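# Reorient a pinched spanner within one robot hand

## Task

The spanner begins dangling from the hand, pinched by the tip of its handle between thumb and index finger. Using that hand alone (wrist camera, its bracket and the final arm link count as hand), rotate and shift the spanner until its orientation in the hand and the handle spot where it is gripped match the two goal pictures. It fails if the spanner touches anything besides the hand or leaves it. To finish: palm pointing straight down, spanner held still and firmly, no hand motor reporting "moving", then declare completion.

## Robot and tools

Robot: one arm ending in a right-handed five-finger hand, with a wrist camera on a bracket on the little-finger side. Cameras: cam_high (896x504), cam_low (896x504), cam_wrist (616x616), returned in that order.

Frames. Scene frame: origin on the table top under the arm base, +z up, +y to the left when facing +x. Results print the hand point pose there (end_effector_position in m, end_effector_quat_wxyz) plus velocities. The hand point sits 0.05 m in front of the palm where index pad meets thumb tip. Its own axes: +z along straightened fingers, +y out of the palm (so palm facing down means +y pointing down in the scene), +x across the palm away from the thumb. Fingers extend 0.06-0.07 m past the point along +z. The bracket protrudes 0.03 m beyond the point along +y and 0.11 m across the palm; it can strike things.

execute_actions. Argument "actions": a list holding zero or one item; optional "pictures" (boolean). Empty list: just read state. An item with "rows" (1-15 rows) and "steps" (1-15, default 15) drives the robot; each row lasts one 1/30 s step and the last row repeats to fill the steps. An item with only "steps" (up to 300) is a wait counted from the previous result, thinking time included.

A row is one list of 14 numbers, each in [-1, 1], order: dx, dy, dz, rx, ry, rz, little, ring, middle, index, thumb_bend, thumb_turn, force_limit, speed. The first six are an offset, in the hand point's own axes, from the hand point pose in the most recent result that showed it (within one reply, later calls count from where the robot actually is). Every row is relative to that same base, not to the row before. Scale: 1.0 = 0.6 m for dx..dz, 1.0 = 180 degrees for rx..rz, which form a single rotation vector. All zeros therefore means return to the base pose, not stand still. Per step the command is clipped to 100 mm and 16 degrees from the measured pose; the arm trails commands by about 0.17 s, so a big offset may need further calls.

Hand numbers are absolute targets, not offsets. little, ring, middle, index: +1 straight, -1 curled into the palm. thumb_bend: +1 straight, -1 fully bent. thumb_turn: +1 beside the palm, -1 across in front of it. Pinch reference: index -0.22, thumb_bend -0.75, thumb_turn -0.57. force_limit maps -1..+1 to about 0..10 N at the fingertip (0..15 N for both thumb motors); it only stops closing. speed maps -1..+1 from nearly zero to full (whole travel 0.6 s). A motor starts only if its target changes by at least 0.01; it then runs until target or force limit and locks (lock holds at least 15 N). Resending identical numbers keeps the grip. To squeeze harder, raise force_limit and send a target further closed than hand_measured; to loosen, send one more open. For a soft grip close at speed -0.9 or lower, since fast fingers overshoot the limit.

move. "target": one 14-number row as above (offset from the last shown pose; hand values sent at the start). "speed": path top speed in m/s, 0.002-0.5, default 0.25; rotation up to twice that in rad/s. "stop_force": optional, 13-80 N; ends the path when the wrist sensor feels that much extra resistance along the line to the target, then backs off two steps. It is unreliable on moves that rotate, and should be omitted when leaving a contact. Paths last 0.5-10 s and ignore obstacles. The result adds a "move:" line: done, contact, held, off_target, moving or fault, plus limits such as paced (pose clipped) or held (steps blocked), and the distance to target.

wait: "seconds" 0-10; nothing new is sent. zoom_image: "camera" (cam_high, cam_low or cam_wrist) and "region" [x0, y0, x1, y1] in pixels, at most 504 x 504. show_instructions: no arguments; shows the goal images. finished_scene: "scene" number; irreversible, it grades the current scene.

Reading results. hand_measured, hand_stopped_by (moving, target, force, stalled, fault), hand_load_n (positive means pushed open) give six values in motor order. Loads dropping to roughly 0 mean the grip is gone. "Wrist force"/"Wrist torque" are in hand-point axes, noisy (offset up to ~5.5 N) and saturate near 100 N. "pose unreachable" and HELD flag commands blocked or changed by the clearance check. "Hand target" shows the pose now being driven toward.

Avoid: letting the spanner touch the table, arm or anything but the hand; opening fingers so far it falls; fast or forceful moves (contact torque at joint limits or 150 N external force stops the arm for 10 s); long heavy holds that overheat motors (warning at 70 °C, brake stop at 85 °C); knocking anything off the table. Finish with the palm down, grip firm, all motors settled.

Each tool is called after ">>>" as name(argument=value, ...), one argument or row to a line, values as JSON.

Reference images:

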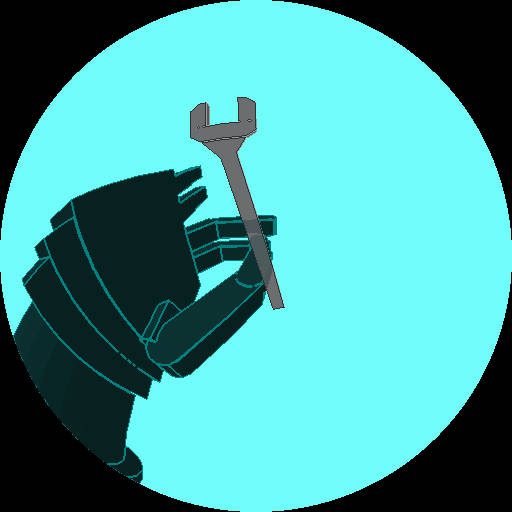

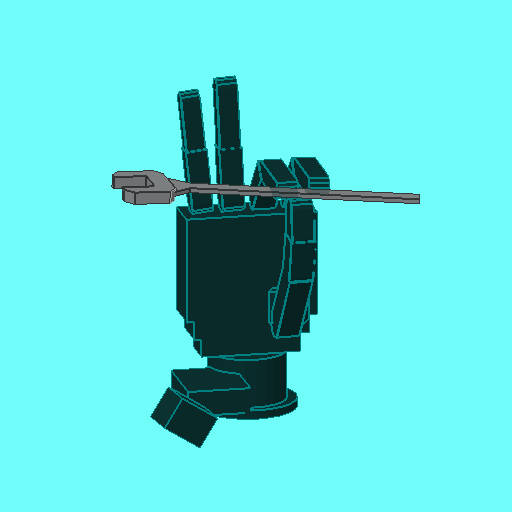

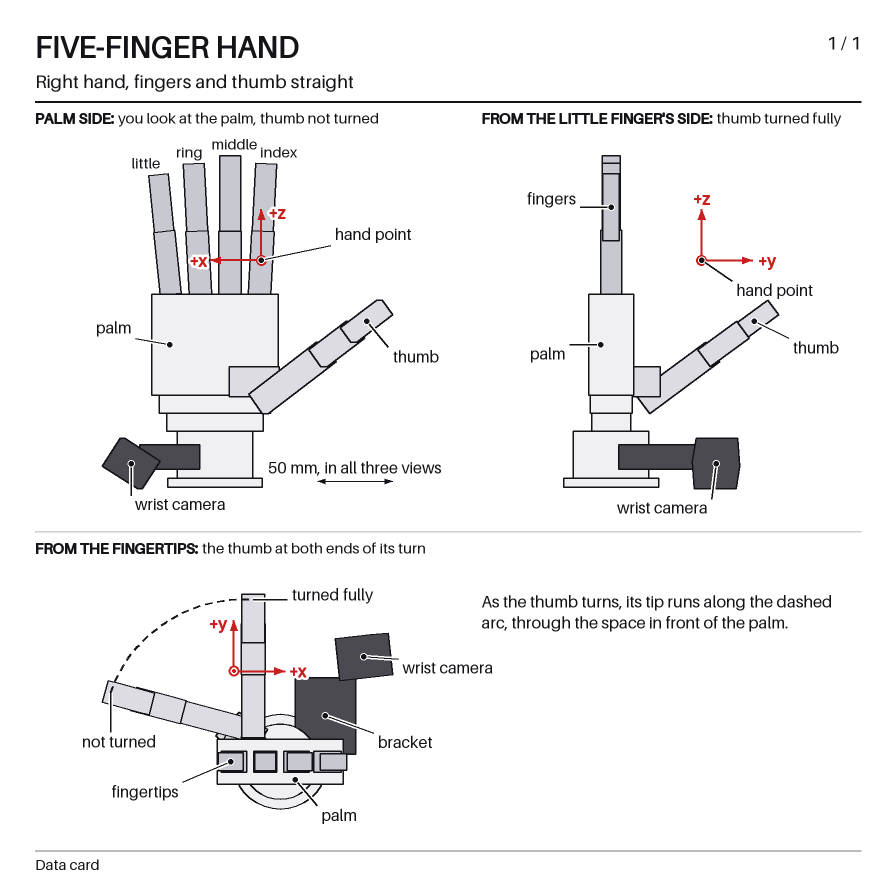

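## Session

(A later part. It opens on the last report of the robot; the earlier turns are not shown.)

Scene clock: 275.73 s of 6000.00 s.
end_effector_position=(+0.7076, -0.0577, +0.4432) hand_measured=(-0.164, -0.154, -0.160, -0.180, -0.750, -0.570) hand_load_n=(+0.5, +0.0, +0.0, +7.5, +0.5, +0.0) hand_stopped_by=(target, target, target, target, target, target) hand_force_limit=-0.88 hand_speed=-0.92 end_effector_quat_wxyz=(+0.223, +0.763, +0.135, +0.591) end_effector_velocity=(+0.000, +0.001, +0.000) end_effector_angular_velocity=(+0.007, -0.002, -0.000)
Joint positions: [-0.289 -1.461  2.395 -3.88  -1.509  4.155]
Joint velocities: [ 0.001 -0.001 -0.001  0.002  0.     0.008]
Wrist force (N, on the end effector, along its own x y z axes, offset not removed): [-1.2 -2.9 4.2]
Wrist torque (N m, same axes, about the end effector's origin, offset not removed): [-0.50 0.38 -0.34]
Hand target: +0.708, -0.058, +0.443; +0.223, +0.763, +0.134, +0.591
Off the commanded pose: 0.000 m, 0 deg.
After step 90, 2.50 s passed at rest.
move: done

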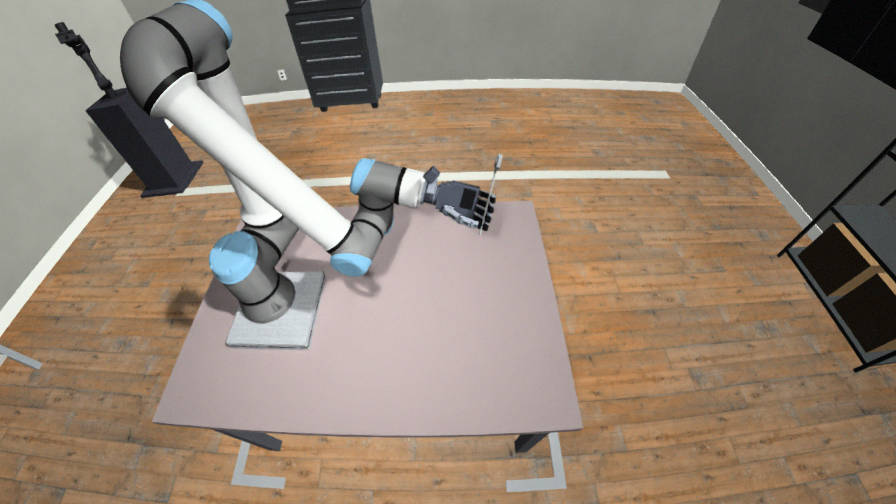

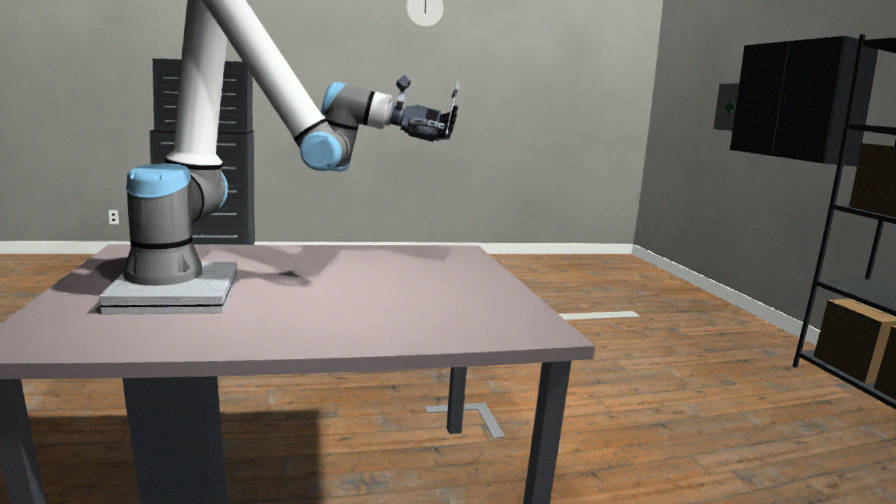

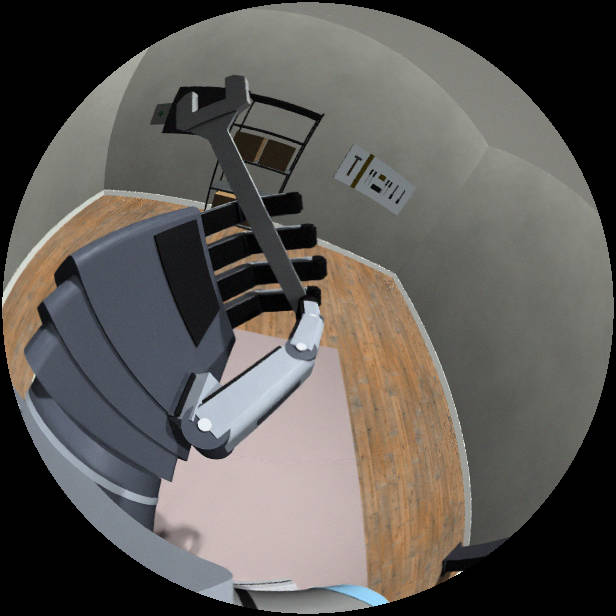

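>>> move(
  target=[0, 0, 0, 0, 0, 0.1833, -0.165, -0.155, -0.16, -0.18, -0.75, -0.57, -0.88, -0.92],
  speed=0.1,
)

>>> zoom_image(
  camera="cam_low",
  region=[360, 50, 520, 170],
)

>>> zoom_image(
  camera="cam_wrist",
  region=[160, 60, 400, 400],
)

Scene clock: 285.37 s of 6000.00 s.
end_effector_position=(+0.7077, -0.0576, +0.4431) hand_measured=(-0.164, -0.154, -0.160, -0.180, -0.750, -0.570) hand_load_n=(+0.5, +0.0, +0.0, +7.0, +0.5, +0.0) hand_stopped_by=(target, target, target, target, target, target) hand_force_limit=-0.88 hand_speed=-0.92 end_effector_quat_wxyz=(+0.046, +0.770, -0.087, +0.630) end_effector_velocity=(-0.000, +0.001, +0.000) end_effector_angular_velocity=(+0.008, -0.002, -0.001)
Joint positions: [-0.306 -1.521  2.362 -3.786 -1.492  4.727]
Joint velocities: [ 0.    -0.001 -0.     0.001  0.001  0.008]
Wrist force (N, on the end effector, along its own x y z axes, offset not removed): [-0.4 -4.7 -1.8]
Wrist torque (N m, same axes, about the end effector's origin, offset not removed): [-0.36 0.39 -0.15]
Hand target: +0.708, -0.058, +0.443; +0.046, +0.770, -0.088, +0.630
Off the commanded pose: 0.000 m, 0 deg.
After step 90, 3.43 s passed at rest.
move: done

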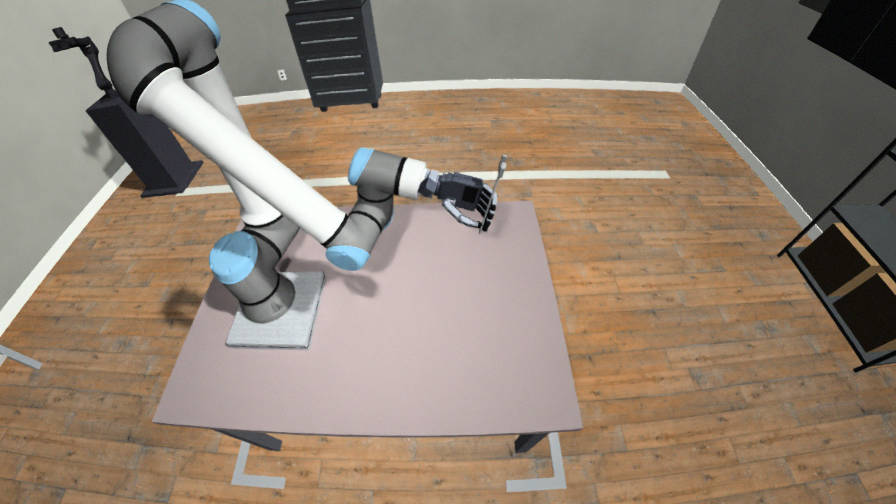

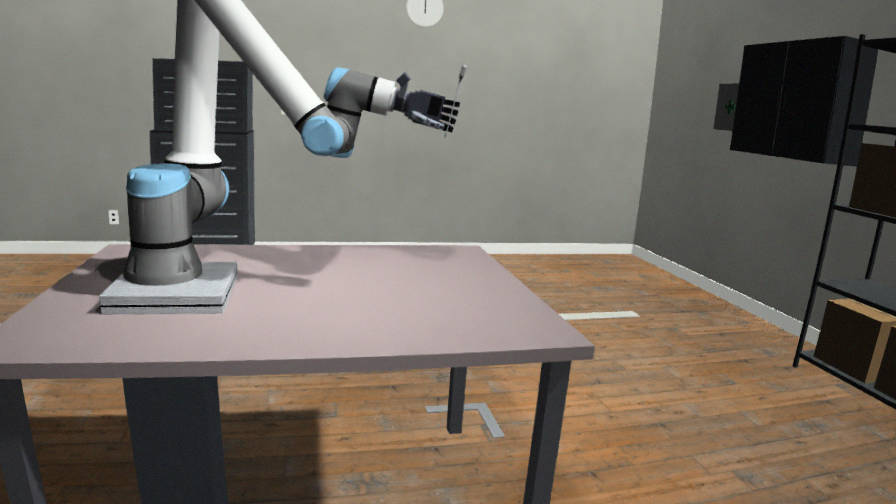

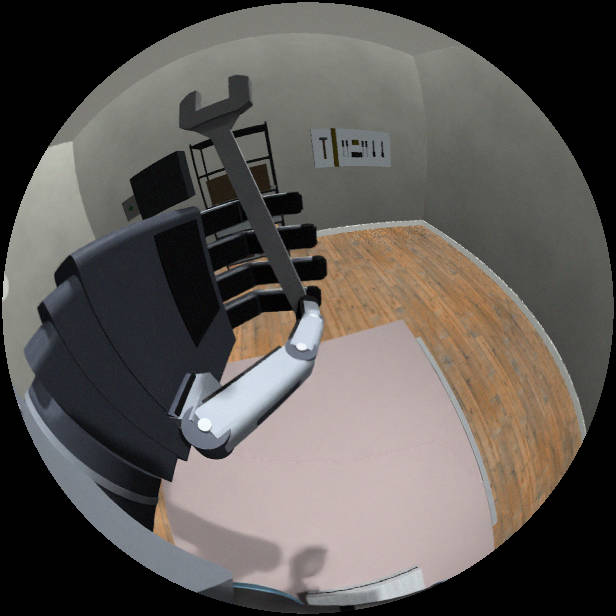

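Region (360, 50, 520, 170) of cam_low's 896x504 image, scaled by 3.150, with more detail than that image has; it fills the top 378 rows of this view, and the rest is white.

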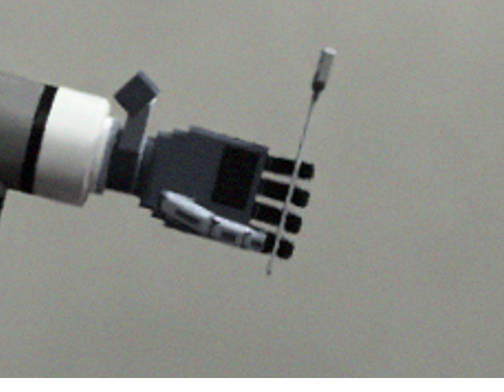

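Region (160, 60, 400, 400) of cam_wrist's 616x616 image, scaled by 1.482, with more detail than that image has; it fills the left 356 columns of this view, and the rest is white.

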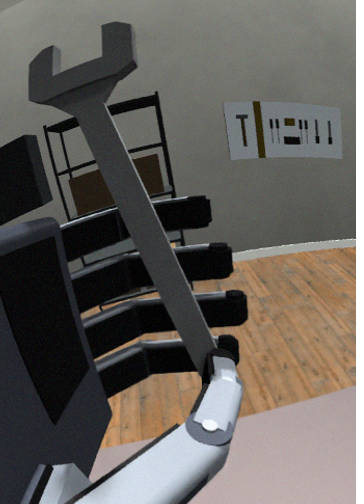

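>>> execute_actions(
  actions=[
    {"rows": [[0,0,0,0,0,0,-0.165,-0.155,-0.16,-0.16,-0.75,-0.57,-0.4,-0.96],[0,0,0,0,0,0,-0.165,-0.155,-0.16,-0.16,-0.75,-0.57,-0.4,-0.96],[0,0,0,0,0,0,-0.165,-0.155,-0.16,-0.20,-0.75,-0.57,-0.4,-0.96]], "steps": 10},
  ],
)

Scene clock: 309.10 s of 6000.00 s.
end_effector_position=(+0.7077, -0.0577, +0.4432) hand_measured=(-0.164, -0.154, -0.160, -0.178, -0.750, -0.570) hand_load_n=(+0.5, +0.0, +0.0, +6.5, +0.5, +0.0) hand_stopped_by=(target, target, target, force, target, target) hand_force_limit=-0.40 hand_speed=-0.96 end_effector_quat_wxyz=(+0.046, +0.770, -0.087, +0.630) end_effector_velocity=(+0.000, -0.000, -0.001) end_effector_angular_velocity=(-0.001, +0.002, +0.001)
Joint positions: [-0.307 -1.521  2.361 -3.786 -1.492  4.727]
Joint velocities: [ 0.     0.002  0.     0.     0.    -0.002]
Wrist force (N, on the end effector, along its own x y z axes, offset not removed): [0.7 1.9 3.8]
Wrist torque (N m, same axes, about the end effector's origin, offset not removed): [0.42 0.17 0.14]
Hand target: +0.708, -0.058, +0.443; +0.046, +0.770, -0.087, +0.630
Off the commanded pose: 0.000 m, 0 deg.
Steps of this call (steps 1 to 90: nothing new was sent; then 20.40 s passed at rest; steps 91 to 100: all 10 steps of this action). Readings (end_effector_position | what the end effector reports):
91: (+0.7077, -0.0577, +0.4431) | hand_measured=(-0.164, -0.154, -0.160, -0.180, -0.750, -0.570) hand_load_n=(+0.5, +0.0, +0.0, +7.0, +0.5, +0.0) hand_stopped_by=(target, target, target, moving, target, target) hand_force_limit=-0.40 hand_speed=-0.96
92: (+0.7077, -0.0577, +0.4431) | hand_measured=(-0.164, -0.154, -0.160, -0.180, -0.750, -0.570) hand_load_n=(+0.5, +0.0, +0.0, +7.0, +0.5, +0.0) hand_stopped_by=(target, target, target, moving, target, target) hand_force_limit=-0.40 hand_speed=-0.96
94: (+0.7077, -0.0577, +0.4431) | hand_measured=(-0.164, -0.154, -0.160, -0.178, -0.750, -0.570) hand_load_n=(+0.5, +0.0, +0.0, +6.5, +0.5, +0.0) hand_stopped_by=(target, target, target, force, target, target) hand_force_limit=-0.40 hand_speed=-0.96
98: (+0.7077, -0.0577, +0.4432) | hand_measured=(-0.164, -0.154, -0.160, -0.178, -0.750, -0.570) hand_load_n=(+0.5, +0.0, +0.0, +6.5, +0.5, +0.0) hand_stopped_by=(target, target, target, force, target, target) hand_force_limit=-0.40 hand_speed=-0.96
100: the state above

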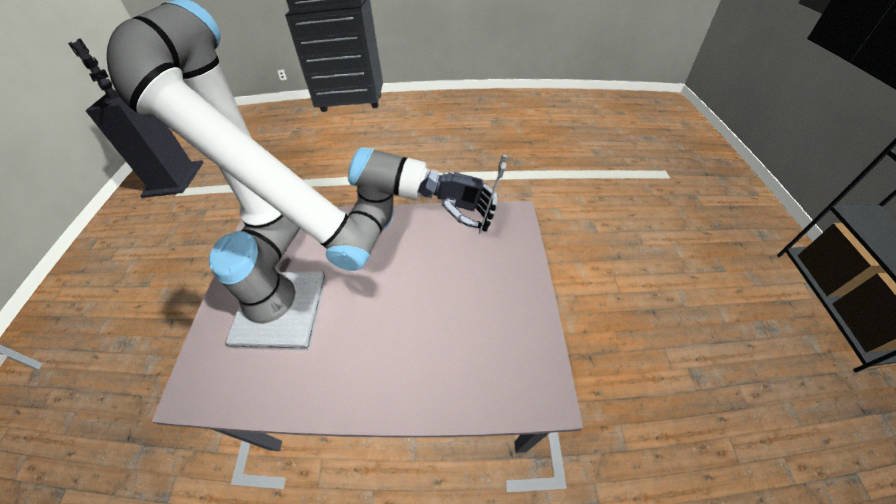

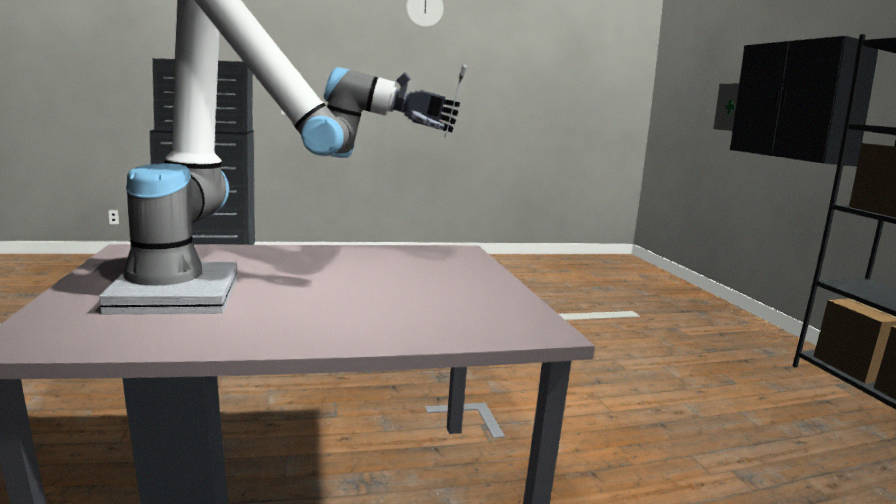

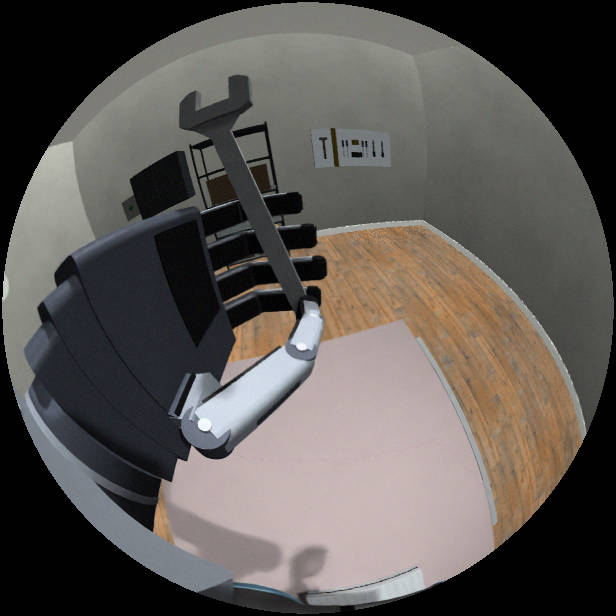

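>>> execute_actions(
  actions=[
    {"rows": [[0,0,0,0,0,0,-0.165,-0.155,-0.16,-0.168,-0.75,-0.57,-0.4,-0.96]], "steps": 15},
  ],
  pictures=false,
)

Scene clock: 316.73 s of 6000.00 s.
end_effector_position=(+0.7077, -0.0576, +0.4431) hand_measured=(-0.164, -0.154, -0.160, -0.168, -0.750, -0.570) hand_load_n=(+0.0, +0.0, +0.0, +2.5, +0.0, +0.5) hand_stopped_by=(target, target, target, target, target, target) hand_force_limit=-0.40 hand_speed=-0.96 end_effector_quat_wxyz=(+0.046, +0.770, -0.087, +0.630) end_effector_velocity=(+0.000, -0.001, -0.001) end_effector_angular_velocity=(+0.001, +0.001, -0.001)
Joint positions: [-0.306 -1.521  2.362 -3.786 -1.492  4.727]
Joint velocities: [-0.002  0.001  0.     0.001  0.     0.001]
Wrist force (N, on the end effector, along its own x y z axes, offset not removed): [-1.3 -0.6 -0.3]
Wrist torque (N m, same axes, about the end effector's origin, offset not removed): [0.17 0.58 -0.14]
Hand target: +0.708, -0.058, +0.443; +0.046, +0.770, -0.087, +0.630
Off the commanded pose: 0.000 m, 0 deg.
Steps of this call (steps 1 to 90: nothing new was sent; then 4.13 s passed at rest; steps 91 to 105: all 15 steps of this action). Readings (end_effector_position | what the end effector reports):
91: (+0.7077, -0.0576, +0.4431) | hand_measured=(-0.164, -0.154, -0.160, -0.178, -0.750, -0.570) hand_load_n=(+0.5, +0.0, +0.0, +6.5, +0.5, +0.0) hand_stopped_by=(target, target, target, moving, target, target) hand_force_limit=-0.40 hand_speed=-0.96
92: (+0.7077, -0.0576, +0.4431) | hand_measured=(-0.164, -0.154, -0.160, -0.178, -0.750, -0.570) hand_load_n=(+0.5, +0.0, +0.0, +6.5, +0.5, +0.0) hand_stopped_by=(target, target, target, moving, target, target) hand_force_limit=-0.40 hand_speed=-0.96
94: (+0.7077, -0.0576, +0.4431) | hand_measured=(-0.164, -0.154, -0.160, -0.176, -0.750, -0.570) hand_load_n=(+0.5, +0.0, +0.0, +6.0, +0.0, +0.0) hand_stopped_by=(target, target, target, moving, target, target) hand_force_limit=-0.40 hand_speed=-0.96
98: (+0.7077, -0.0576, +0.4431) | hand_measured=(-0.164, -0.154, -0.160, -0.168, -0.750, -0.570) hand_load_n=(+0.5, +0.0, +0.0, +2.5, +0.0, +0.5) hand_stopped_by=(target, target, target, moving, target, target) hand_force_limit=-0.40 hand_speed=-0.96
105: the state above

>>> execute_actions(
  actions=[],
)

Scene clock: 320.83 s of 6000.00 s.
end_effector_position=(+0.7077, -0.0577, +0.4432) hand_measured=(-0.164, -0.154, -0.160, -0.168, -0.750, -0.570) hand_load_n=(+0.0, +0.0, +0.0, +2.5, +0.0, +0.5) hand_stopped_by=(target, target, target, target, target, target) hand_force_limit=-0.40 hand_speed=-0.96 end_effector_quat_wxyz=(+0.046, +0.770, -0.087, +0.630) end_effector_velocity=(-0.000, +0.000, +0.000) end_effector_angular_velocity=(-0.002, -0.000, +0.001)
Joint positions: [-0.307 -1.521  2.361 -3.786 -1.492  4.727]
Joint velocities: [ 0.001 -0.    -0.     0.     0.    -0.002]
Wrist force (N, on the end effector, along its own x y z axes, offset not removed): [2.1 -4.9 1.8]
Wrist torque (N m, same axes, about the end effector's origin, offset not removed): [-0.46 -0.16 -0.04]
Hand target: +0.708, -0.058, +0.443; +0.046, +0.770, -0.087, +0.630
Off the commanded pose: 0.000 m, 0 deg.
Steps of this call (steps 1 to 90: nothing new was sent; then 1.10 s passed at rest). Readings (end_effector_position | what the end effector reports):
1: (+0.7077, -0.0576, +0.4431) | hand_measured=(-0.164, -0.154, -0.160, -0.168, -0.750, -0.570) hand_load_n=(+0.0, +0.0, +0.0, +2.5, +0.0, +0.5) hand_stopped_by=(target, target, target, target, target, target) hand_force_limit=-0.40 hand_speed=-0.96
2: (+0.7077, -0.0576, +0.4431) | hand_measured=(-0.164, -0.154, -0.160, -0.168, -0.750, -0.570) hand_load_n=(+0.0, +0.0, +0.0, +2.5, +0.0, +0.5) hand_stopped_by=(target, target, target, target, target, target) hand_force_limit=-0.40 hand_speed=-0.96
4: (+0.7077, -0.0576, +0.4431) | hand_measured=(-0.164, -0.154, -0.160, -0.168, -0.750, -0.570) hand_load_n=(+0.0, +0.0, +0.0, +2.5, +0.0, +0.5) hand_stopped_by=(target, target, target, target, target, target) hand_force_limit=-0.40 hand_speed=-0.96
8: (+0.7077, -0.0576, +0.4431) | hand_measured=(-0.164, -0.154, -0.160, -0.168, -0.750, -0.570) hand_load_n=(+0.0, +0.0, +0.0, +2.5, +0.0, +0.5) hand_stopped_by=(target, target, target, target, target, target) hand_force_limit=-0.40 hand_speed=-0.96
90: the state above

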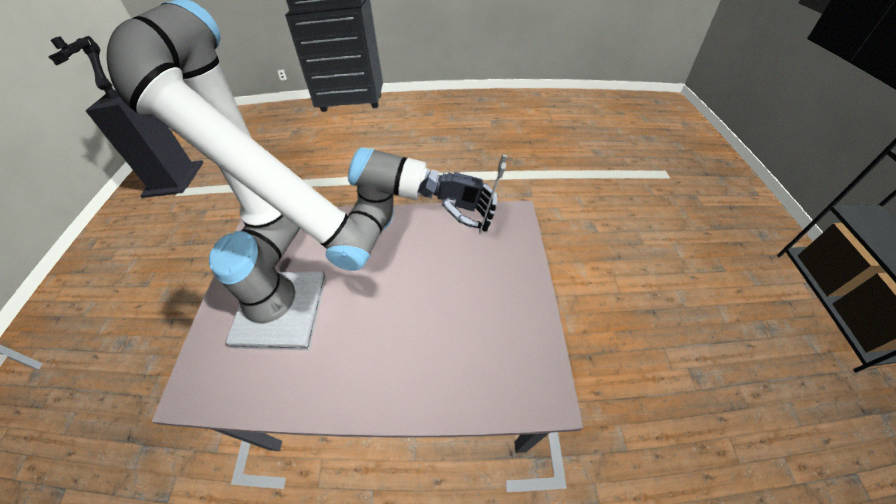

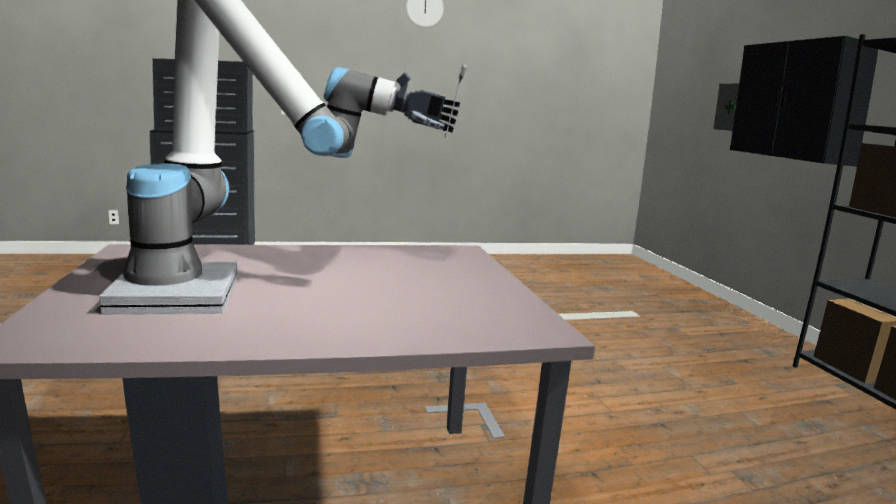

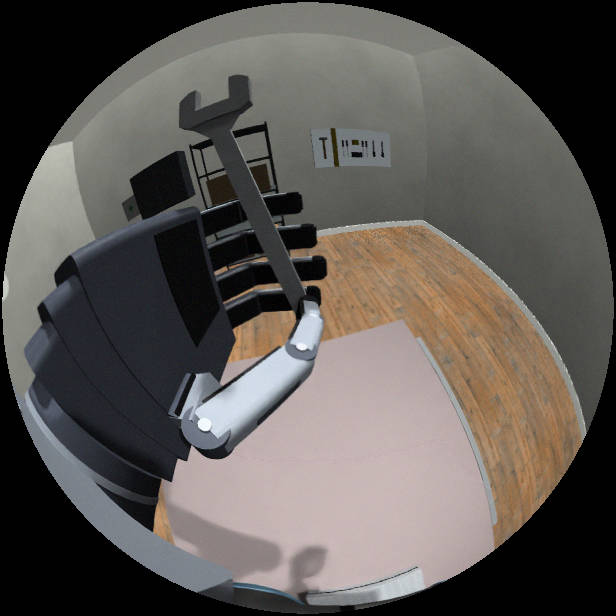

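>>> execute_actions(
  actions=[
    {"rows": [[0,0,0,0,0,0,-0.165,-0.155,-0.16,-0.20,-0.75,-0.57,-0.9,-0.96],[0,0,0,0,0,0,-0.165,-0.155,-0.16,-0.164,-0.75,-0.57,-0.9,-0.96],[0,0,0,0,0,0,-0.165,-0.155,-0.16,-0.164,-0.75,-0.57,-0.9,-0.96],[0,0,0,0,0,0,-0.165,-0.155,-0.16,-0.164,-0.75,-0.57,-0.9,-0.96],[0,0,0,0,0,0,-0.165,-0.155,-0.16,-0.164,-0.75,-0.57,-0.9,-0.96],[0,0,0,0,0,0,-0.165,-0.155,-0.16,-0.164,-0.75,-0.57,-0.9,-0.96],[0,0,0,0,0,0,-0.165,-0.155,-0.16,-0.164,-0.75,-0.57,-0.9,-0.96],[0,0,0,0,0,0,-0.165,-0.155,-0.16,-0.164,-0.75,-0.57,-0.9,-0.96],[0,0,0,0,0,0,-0.165,-0.155,-0.16,-0.164,-0.75,-0.57,-0.9,-0.96],[0,0,0,0,0,0,-0.165,-0.155,-0.16,-0.20,-0.75,-0.57,-0.6,-0.94]], "steps": 15},
  ],
)

Scene clock: 338.90 s of 6000.00 s.
end_effector_position=(+0.7077, -0.0577, +0.4432) hand_measured=(-0.164, -0.154, -0.160, -0.170, -0.750, -0.570) hand_load_n=(+0.0, +0.0, +0.0, +3.0, +0.0, +0.5) hand_stopped_by=(target, target, target, force, target, target) hand_force_limit=-0.60 hand_speed=-0.94 end_effector_quat_wxyz=(+0.046, +0.770, -0.087, +0.630) end_effector_velocity=(+0.000, +0.001, +0.000) end_effector_angular_velocity=(-0.001, +0.000, +0.001)
Joint positions: [-0.307 -1.521  2.361 -3.786 -1.492  4.727]
Joint velocities: [ 0.001 -0.    -0.     0.    -0.    -0.001]
Wrist force (N, on the end effector, along its own x y z axes, offset not removed): [2.5 -0.7 2.0]
Wrist torque (N m, same axes, about the end effector's origin, offset not removed): [0.06 -0.19 0.12]
Hand target: +0.708, -0.058, +0.443; +0.046, +0.770, -0.087, +0.630
Off the commanded pose: 0.000 m, 0 deg.
Steps of this call (steps 1 to 90: nothing new was sent; then 14.57 s passed at rest; steps 91 to 105: all 15 steps of this action). Readings (end_effector_position | what the end effector reports):
91: (+0.7077, -0.0577, +0.4432) | hand_measured=(-0.164, -0.154, -0.160, -0.168, -0.750, -0.570) hand_load_n=(+0.0, +0.0, +0.0, +2.5, +0.0, +0.5) hand_stopped_by=(target, target, target, force, target, target) hand_force_limit=-0.90 hand_speed=-0.96
92: (+0.7077, -0.0577, +0.4432) | hand_measured=(-0.164, -0.154, -0.160, -0.168, -0.750, -0.570) hand_load_n=(+0.0, +0.0, +0.0, +2.5, +0.0, +0.5) hand_stopped_by=(target, target, target, moving, target, target) hand_force_limit=-0.90 hand_speed=-0.96
94: (+0.7077, -0.0577, +0.4432) | hand_measured=(-0.164, -0.154, -0.160, -0.168, -0.750, -0.570) hand_load_n=(+0.0, +0.0, +0.0, +2.5, +0.0, +0.5) hand_stopped_by=(target, target, target, moving, target, target) hand_force_limit=-0.90 hand_speed=-0.96
98: (+0.7077, -0.0577, +0.4432) | hand_measured=(-0.164, -0.154, -0.160, -0.164, -0.750, -0.570) hand_load_n=(+0.0, +0.0, +0.0, +1.0, +0.0, +0.5) hand_stopped_by=(target, target, target, force, target, target) hand_force_limit=-0.90 hand_speed=-0.96
105: the state above

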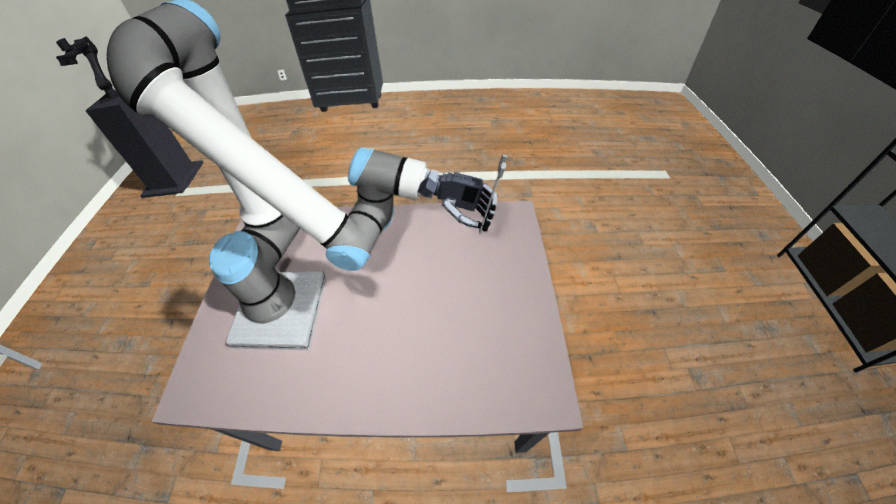

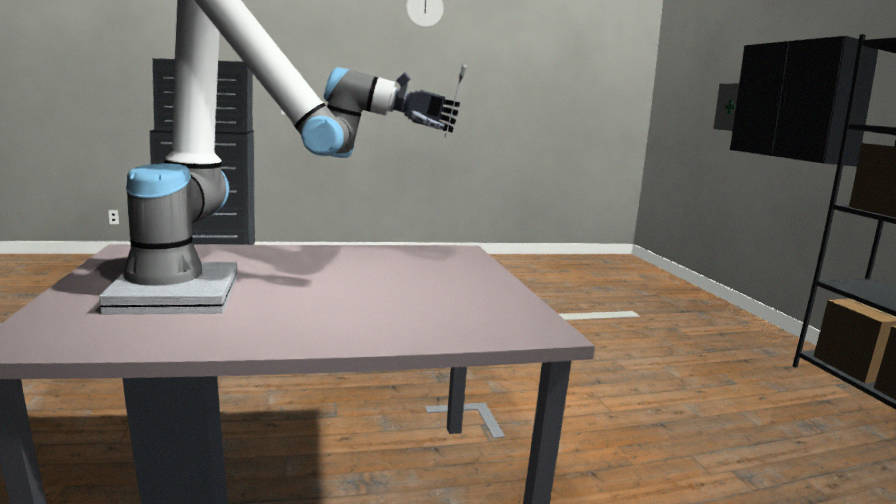

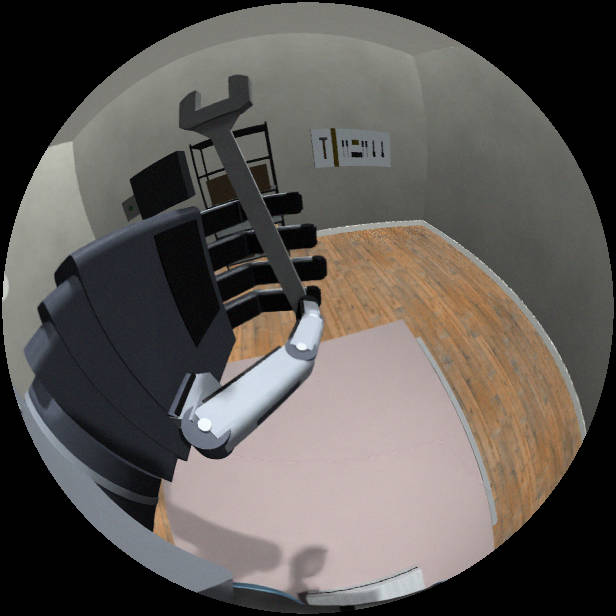

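>>> execute_actions(
  actions=[
    {"rows": [[0,0,0,0,0,0,-0.165,-0.155,-0.16,-0.162,-0.75,-0.57,-0.95,-0.96],[0,0,0,0,0,0,-0.165,-0.155,-0.16,-0.162,-0.75,-0.57,-0.95,-0.96],[0,0,0,0,0,0,-0.165,-0.155,-0.16,-0.162,-0.75,-0.57,-0.95,-0.96],[0,0,0,0,0,0,-0.165,-0.155,-0.16,-0.162,-0.75,-0.57,-0.95,-0.96],[0,0,0,0,0,0,-0.165,-0.155,-0.16,-0.162,-0.75,-0.57,-0.95,-0.96],[0,0,0,0,0,0,-0.165,-0.155,-0.16,-0.162,-0.75,-0.57,-0.95,-0.96],[0,0,0,0,0,0,-0.165,-0.155,-0.16,-0.162,-0.75,-0.57,-0.95,-0.96],[0,0,0,0,0,0,-0.165,-0.155,-0.16,-0.162,-0.75,-0.57,-0.95,-0.96],[0,0,0,0,0,0,-0.165,-0.155,-0.16,-0.20,-0.75,-0.57,-0.6,-0.94]], "steps": 15},
  ],
)

Scene clock: 369.93 s of 6000.00 s.
end_effector_position=(+0.7077, -0.0577, +0.4432) hand_measured=(-0.164, -0.154, -0.160, -0.168, -0.750, -0.570) hand_load_n=(+0.0, +0.0, +0.0, +2.5, +1.0, +0.5) hand_stopped_by=(target, target, target, force, target, target) hand_force_limit=-0.60 hand_speed=-0.94 end_effector_quat_wxyz=(+0.046, +0.770, -0.087, +0.630) end_effector_velocity=(+0.000, +0.002, +0.000) end_effector_angular_velocity=(-0.000, -0.000, +0.003)
Joint positions: [-0.307 -1.521  2.361 -3.786 -1.492  4.727]
Joint velocities: [ 0.003 -0.    -0.     0.    -0.    -0.   ]
Wrist force (N, on the end effector, along its own x y z axes, offset not removed): [-1.6 -1.0 -0.1]
Wrist torque (N m, same axes, about the end effector's origin, offset not removed): [0.29 0.47 -0.30]
Hand target: +0.708, -0.058, +0.443; +0.046, +0.770, -0.087, +0.630
Off the commanded pose: 0.000 m, 0 deg.
Steps of this call (steps 1 to 90: nothing new was sent; then 27.53 s passed at rest; steps 91 to 105: all 15 steps of this action). Readings (end_effector_position | what the end effector reports):
91: (+0.7077, -0.0577, +0.4432) | hand_measured=(-0.164, -0.154, -0.160, -0.170, -0.750, -0.570) hand_load_n=(+0.0, +0.0, +0.0, +3.0, +0.0, +0.5) hand_stopped_by=(target, target, target, moving, target, target) hand_force_limit=-0.95 hand_speed=-0.96
92: (+0.7077, -0.0577, +0.4432) | hand_measured=(-0.164, -0.154, -0.160, -0.170, -0.750, -0.570) hand_load_n=(+0.0, +0.0, +0.0, +3.0, +0.0, +0.5) hand_stopped_by=(target, target, target, moving, target, target) hand_force_limit=-0.95 hand_speed=-0.96
94: (+0.7077, -0.0577, +0.4432) | hand_measured=(-0.164, -0.154, -0.160, -0.168, -0.750, -0.570) hand_load_n=(+0.0, +0.0, +0.0, +2.0, +0.0, +0.5) hand_stopped_by=(target, target, target, moving, target, target) hand_force_limit=-0.95 hand_speed=-0.96
98: (+0.7077, -0.0577, +0.4432) | hand_measured=(-0.164, -0.154, -0.160, -0.162, -0.750, -0.570) hand_load_n=(+0.0, +0.0, +0.0, +0.5, +0.5, +0.5) hand_stopped_by=(target, target, target, force, target, target) hand_force_limit=-0.95 hand_speed=-0.96
105: the state above

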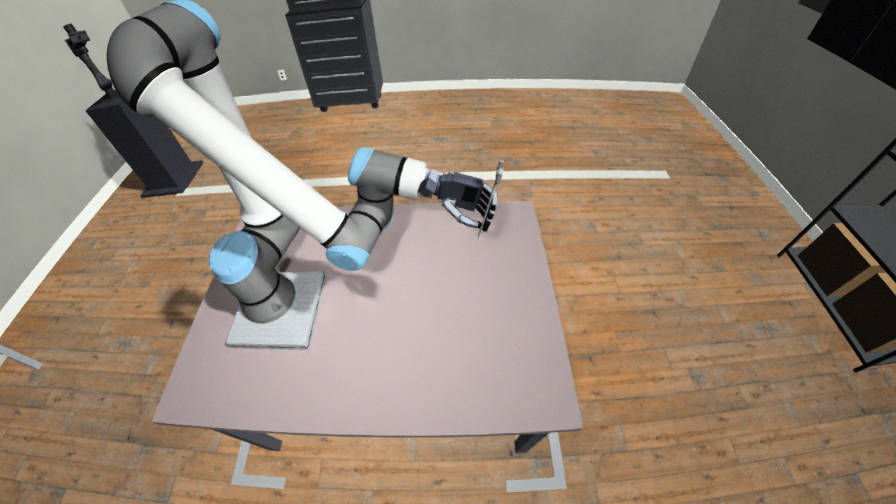

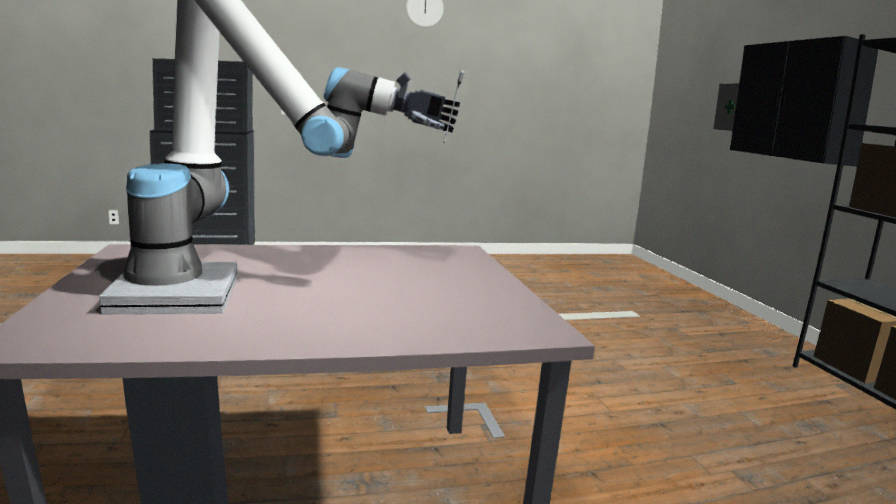

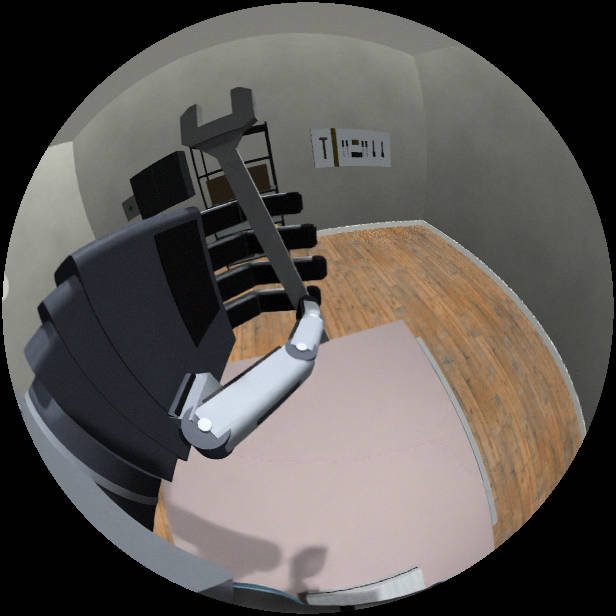

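>>> zoom_image(
  camera="cam_low",
  region=[360, 50, 520, 170],
)

>>> zoom_image(
  camera="cam_wrist",
  region=[160, 60, 400, 400],
)

Region (360, 50, 520, 170) of cam_low's 896x504 image, scaled by 3.150, with more detail than that image has; it fills the top 378 rows of this view, and the rest is white.

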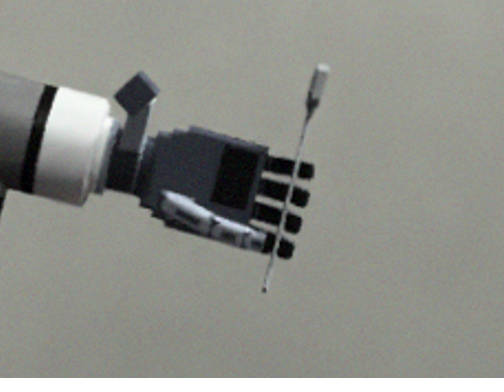

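Region (160, 60, 400, 400) of cam_wrist's 616x616 image, scaled by 1.482, with more detail than that image has; it fills the left 356 columns of this view, and the rest is white.

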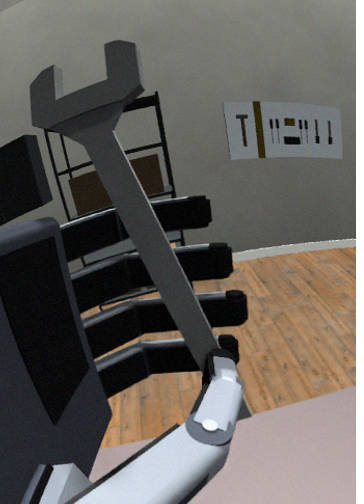

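>>> execute_actions(
  actions=[
    {"rows": [[0,0,0,0,0,0,-0.165,-0.155,-0.16,-0.162,-0.75,-0.57,-0.95,-0.96],[0,0,0,0,0,0,-0.165,-0.155,-0.16,-0.162,-0.75,-0.57,-0.95,-0.96],[0,0,0,0,0,0,-0.165,-0.155,-0.16,-0.162,-0.75,-0.57,-0.95,-0.96],[0,0,0,0,0,0,-0.165,-0.155,-0.16,-0.162,-0.75,-0.57,-0.95,-0.96],[0,0,0,0,0,0,-0.165,-0.155,-0.16,-0.162,-0.75,-0.57,-0.95,-0.96],[0,0,0,0,0,0,-0.165,-0.155,-0.16,-0.162,-0.75,-0.57,-0.95,-0.96],[0,0,0,0,0,0,-0.165,-0.155,-0.16,-0.162,-0.75,-0.57,-0.95,-0.96],[0,0,0,0,0,0,-0.165,-0.155,-0.16,-0.20,-0.75,-0.57,-0.6,-0.94]], "steps": 15},
  ],
)

>>> zoom_image(
  camera="cam_low",
  region=[360, 50, 520, 170],
)

Scene clock: 396.37 s of 6000.00 s.
end_effector_position=(+0.7077, -0.0577, +0.4432) hand_measured=(-0.164, -0.154, -0.160, -0.168, -0.750, -0.570) hand_load_n=(+0.0, +0.0, +0.0, +2.5, +0.5, +0.5) hand_stopped_by=(target, target, target, force, target, target) hand_force_limit=-0.60 hand_speed=-0.94 end_effector_quat_wxyz=(+0.046, +0.770, -0.087, +0.630) end_effector_velocity=(-0.000, -0.001, +0.000) end_effector_angular_velocity=(-0.001, -0.000, -0.001)
Joint positions: [-0.307 -1.521  2.361 -3.786 -1.492  4.727]
Joint velocities: [-0.001 -0.    -0.    -0.     0.    -0.001]
Wrist force (N, on the end effector, along its own x y z axes, offset not removed): [-1.4 -1.3 3.4]
Wrist torque (N m, same axes, about the end effector's origin, offset not removed): [-0.19 0.34 -0.21]
Hand target: +0.708, -0.058, +0.443; +0.046, +0.770, -0.087, +0.630
Off the commanded pose: 0.000 m, 0 deg.
Steps of this call (steps 1 to 90: nothing new was sent; then 22.93 s passed at rest; steps 91 to 105: all 15 steps of this action). Readings (end_effector_position | what the end effector reports):
91: (+0.7077, -0.0577, +0.4432) | hand_measured=(-0.164, -0.154, -0.160, -0.168, -0.750, -0.570) hand_load_n=(+0.0, +0.0, +0.0, +2.5, +1.0, +0.5) hand_stopped_by=(target, target, target, moving, target, target) hand_force_limit=-0.95 hand_speed=-0.96
92: (+0.7077, -0.0577, +0.4432) | hand_measured=(-0.164, -0.154, -0.160, -0.168, -0.750, -0.570) hand_load_n=(+0.0, +0.0, +0.0, +2.5, +1.0, +0.5) hand_stopped_by=(target, target, target, moving, target, target) hand_force_limit=-0.95 hand_speed=-0.96
94: (+0.7077, -0.0577, +0.4432) | hand_measured=(-0.164, -0.154, -0.160, -0.166, -0.750, -0.570) hand_load_n=(+0.0, +0.0, +0.0, +1.5, +1.0, +0.5) hand_stopped_by=(target, target, target, moving, target, target) hand_force_limit=-0.95 hand_speed=-0.96
98: (+0.7077, -0.0577, +0.4432) | hand_measured=(-0.164, -0.154, -0.160, -0.162, -0.750, -0.570) hand_load_n=(+0.0, +0.0, +0.0, +0.5, +0.5, +0.5) hand_stopped_by=(target, target, target, moving, target, target) hand_force_limit=-0.60 hand_speed=-0.94
105: the state above

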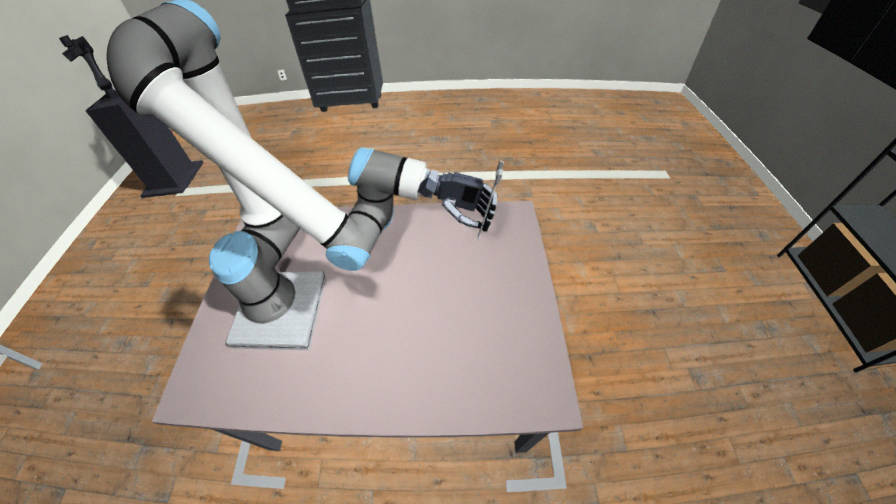

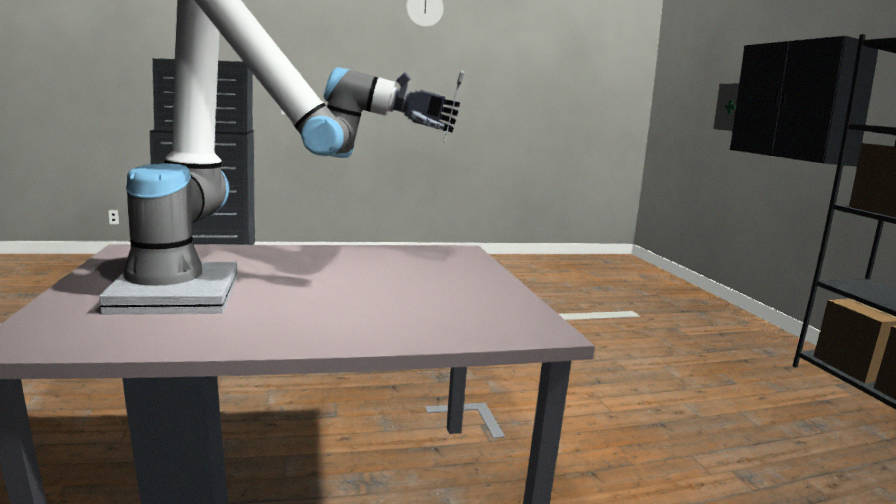

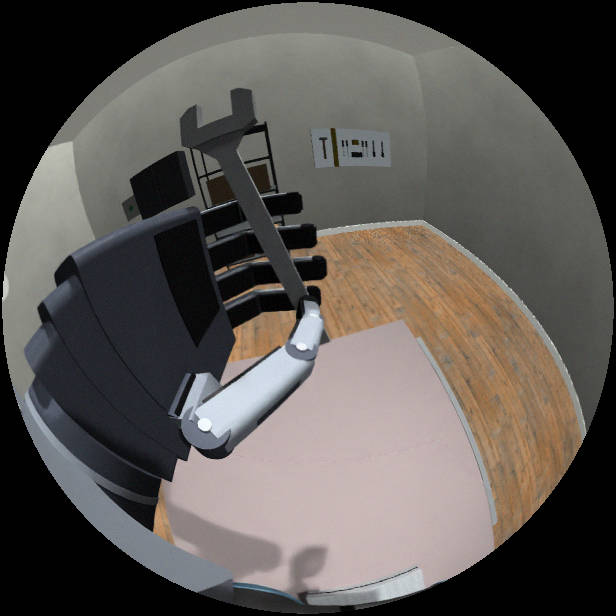

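Region (360, 50, 520, 170) of cam_low's 896x504 image, scaled by 3.150, with more detail than that image has; it fills the top 378 rows of this view, and the rest is white.

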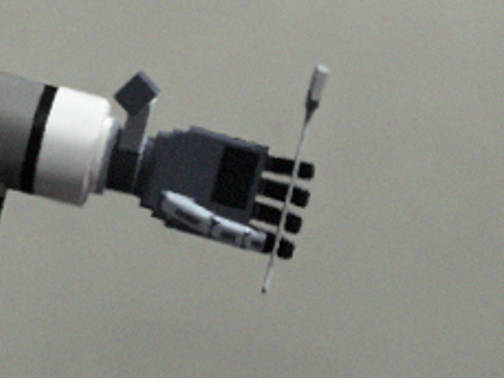

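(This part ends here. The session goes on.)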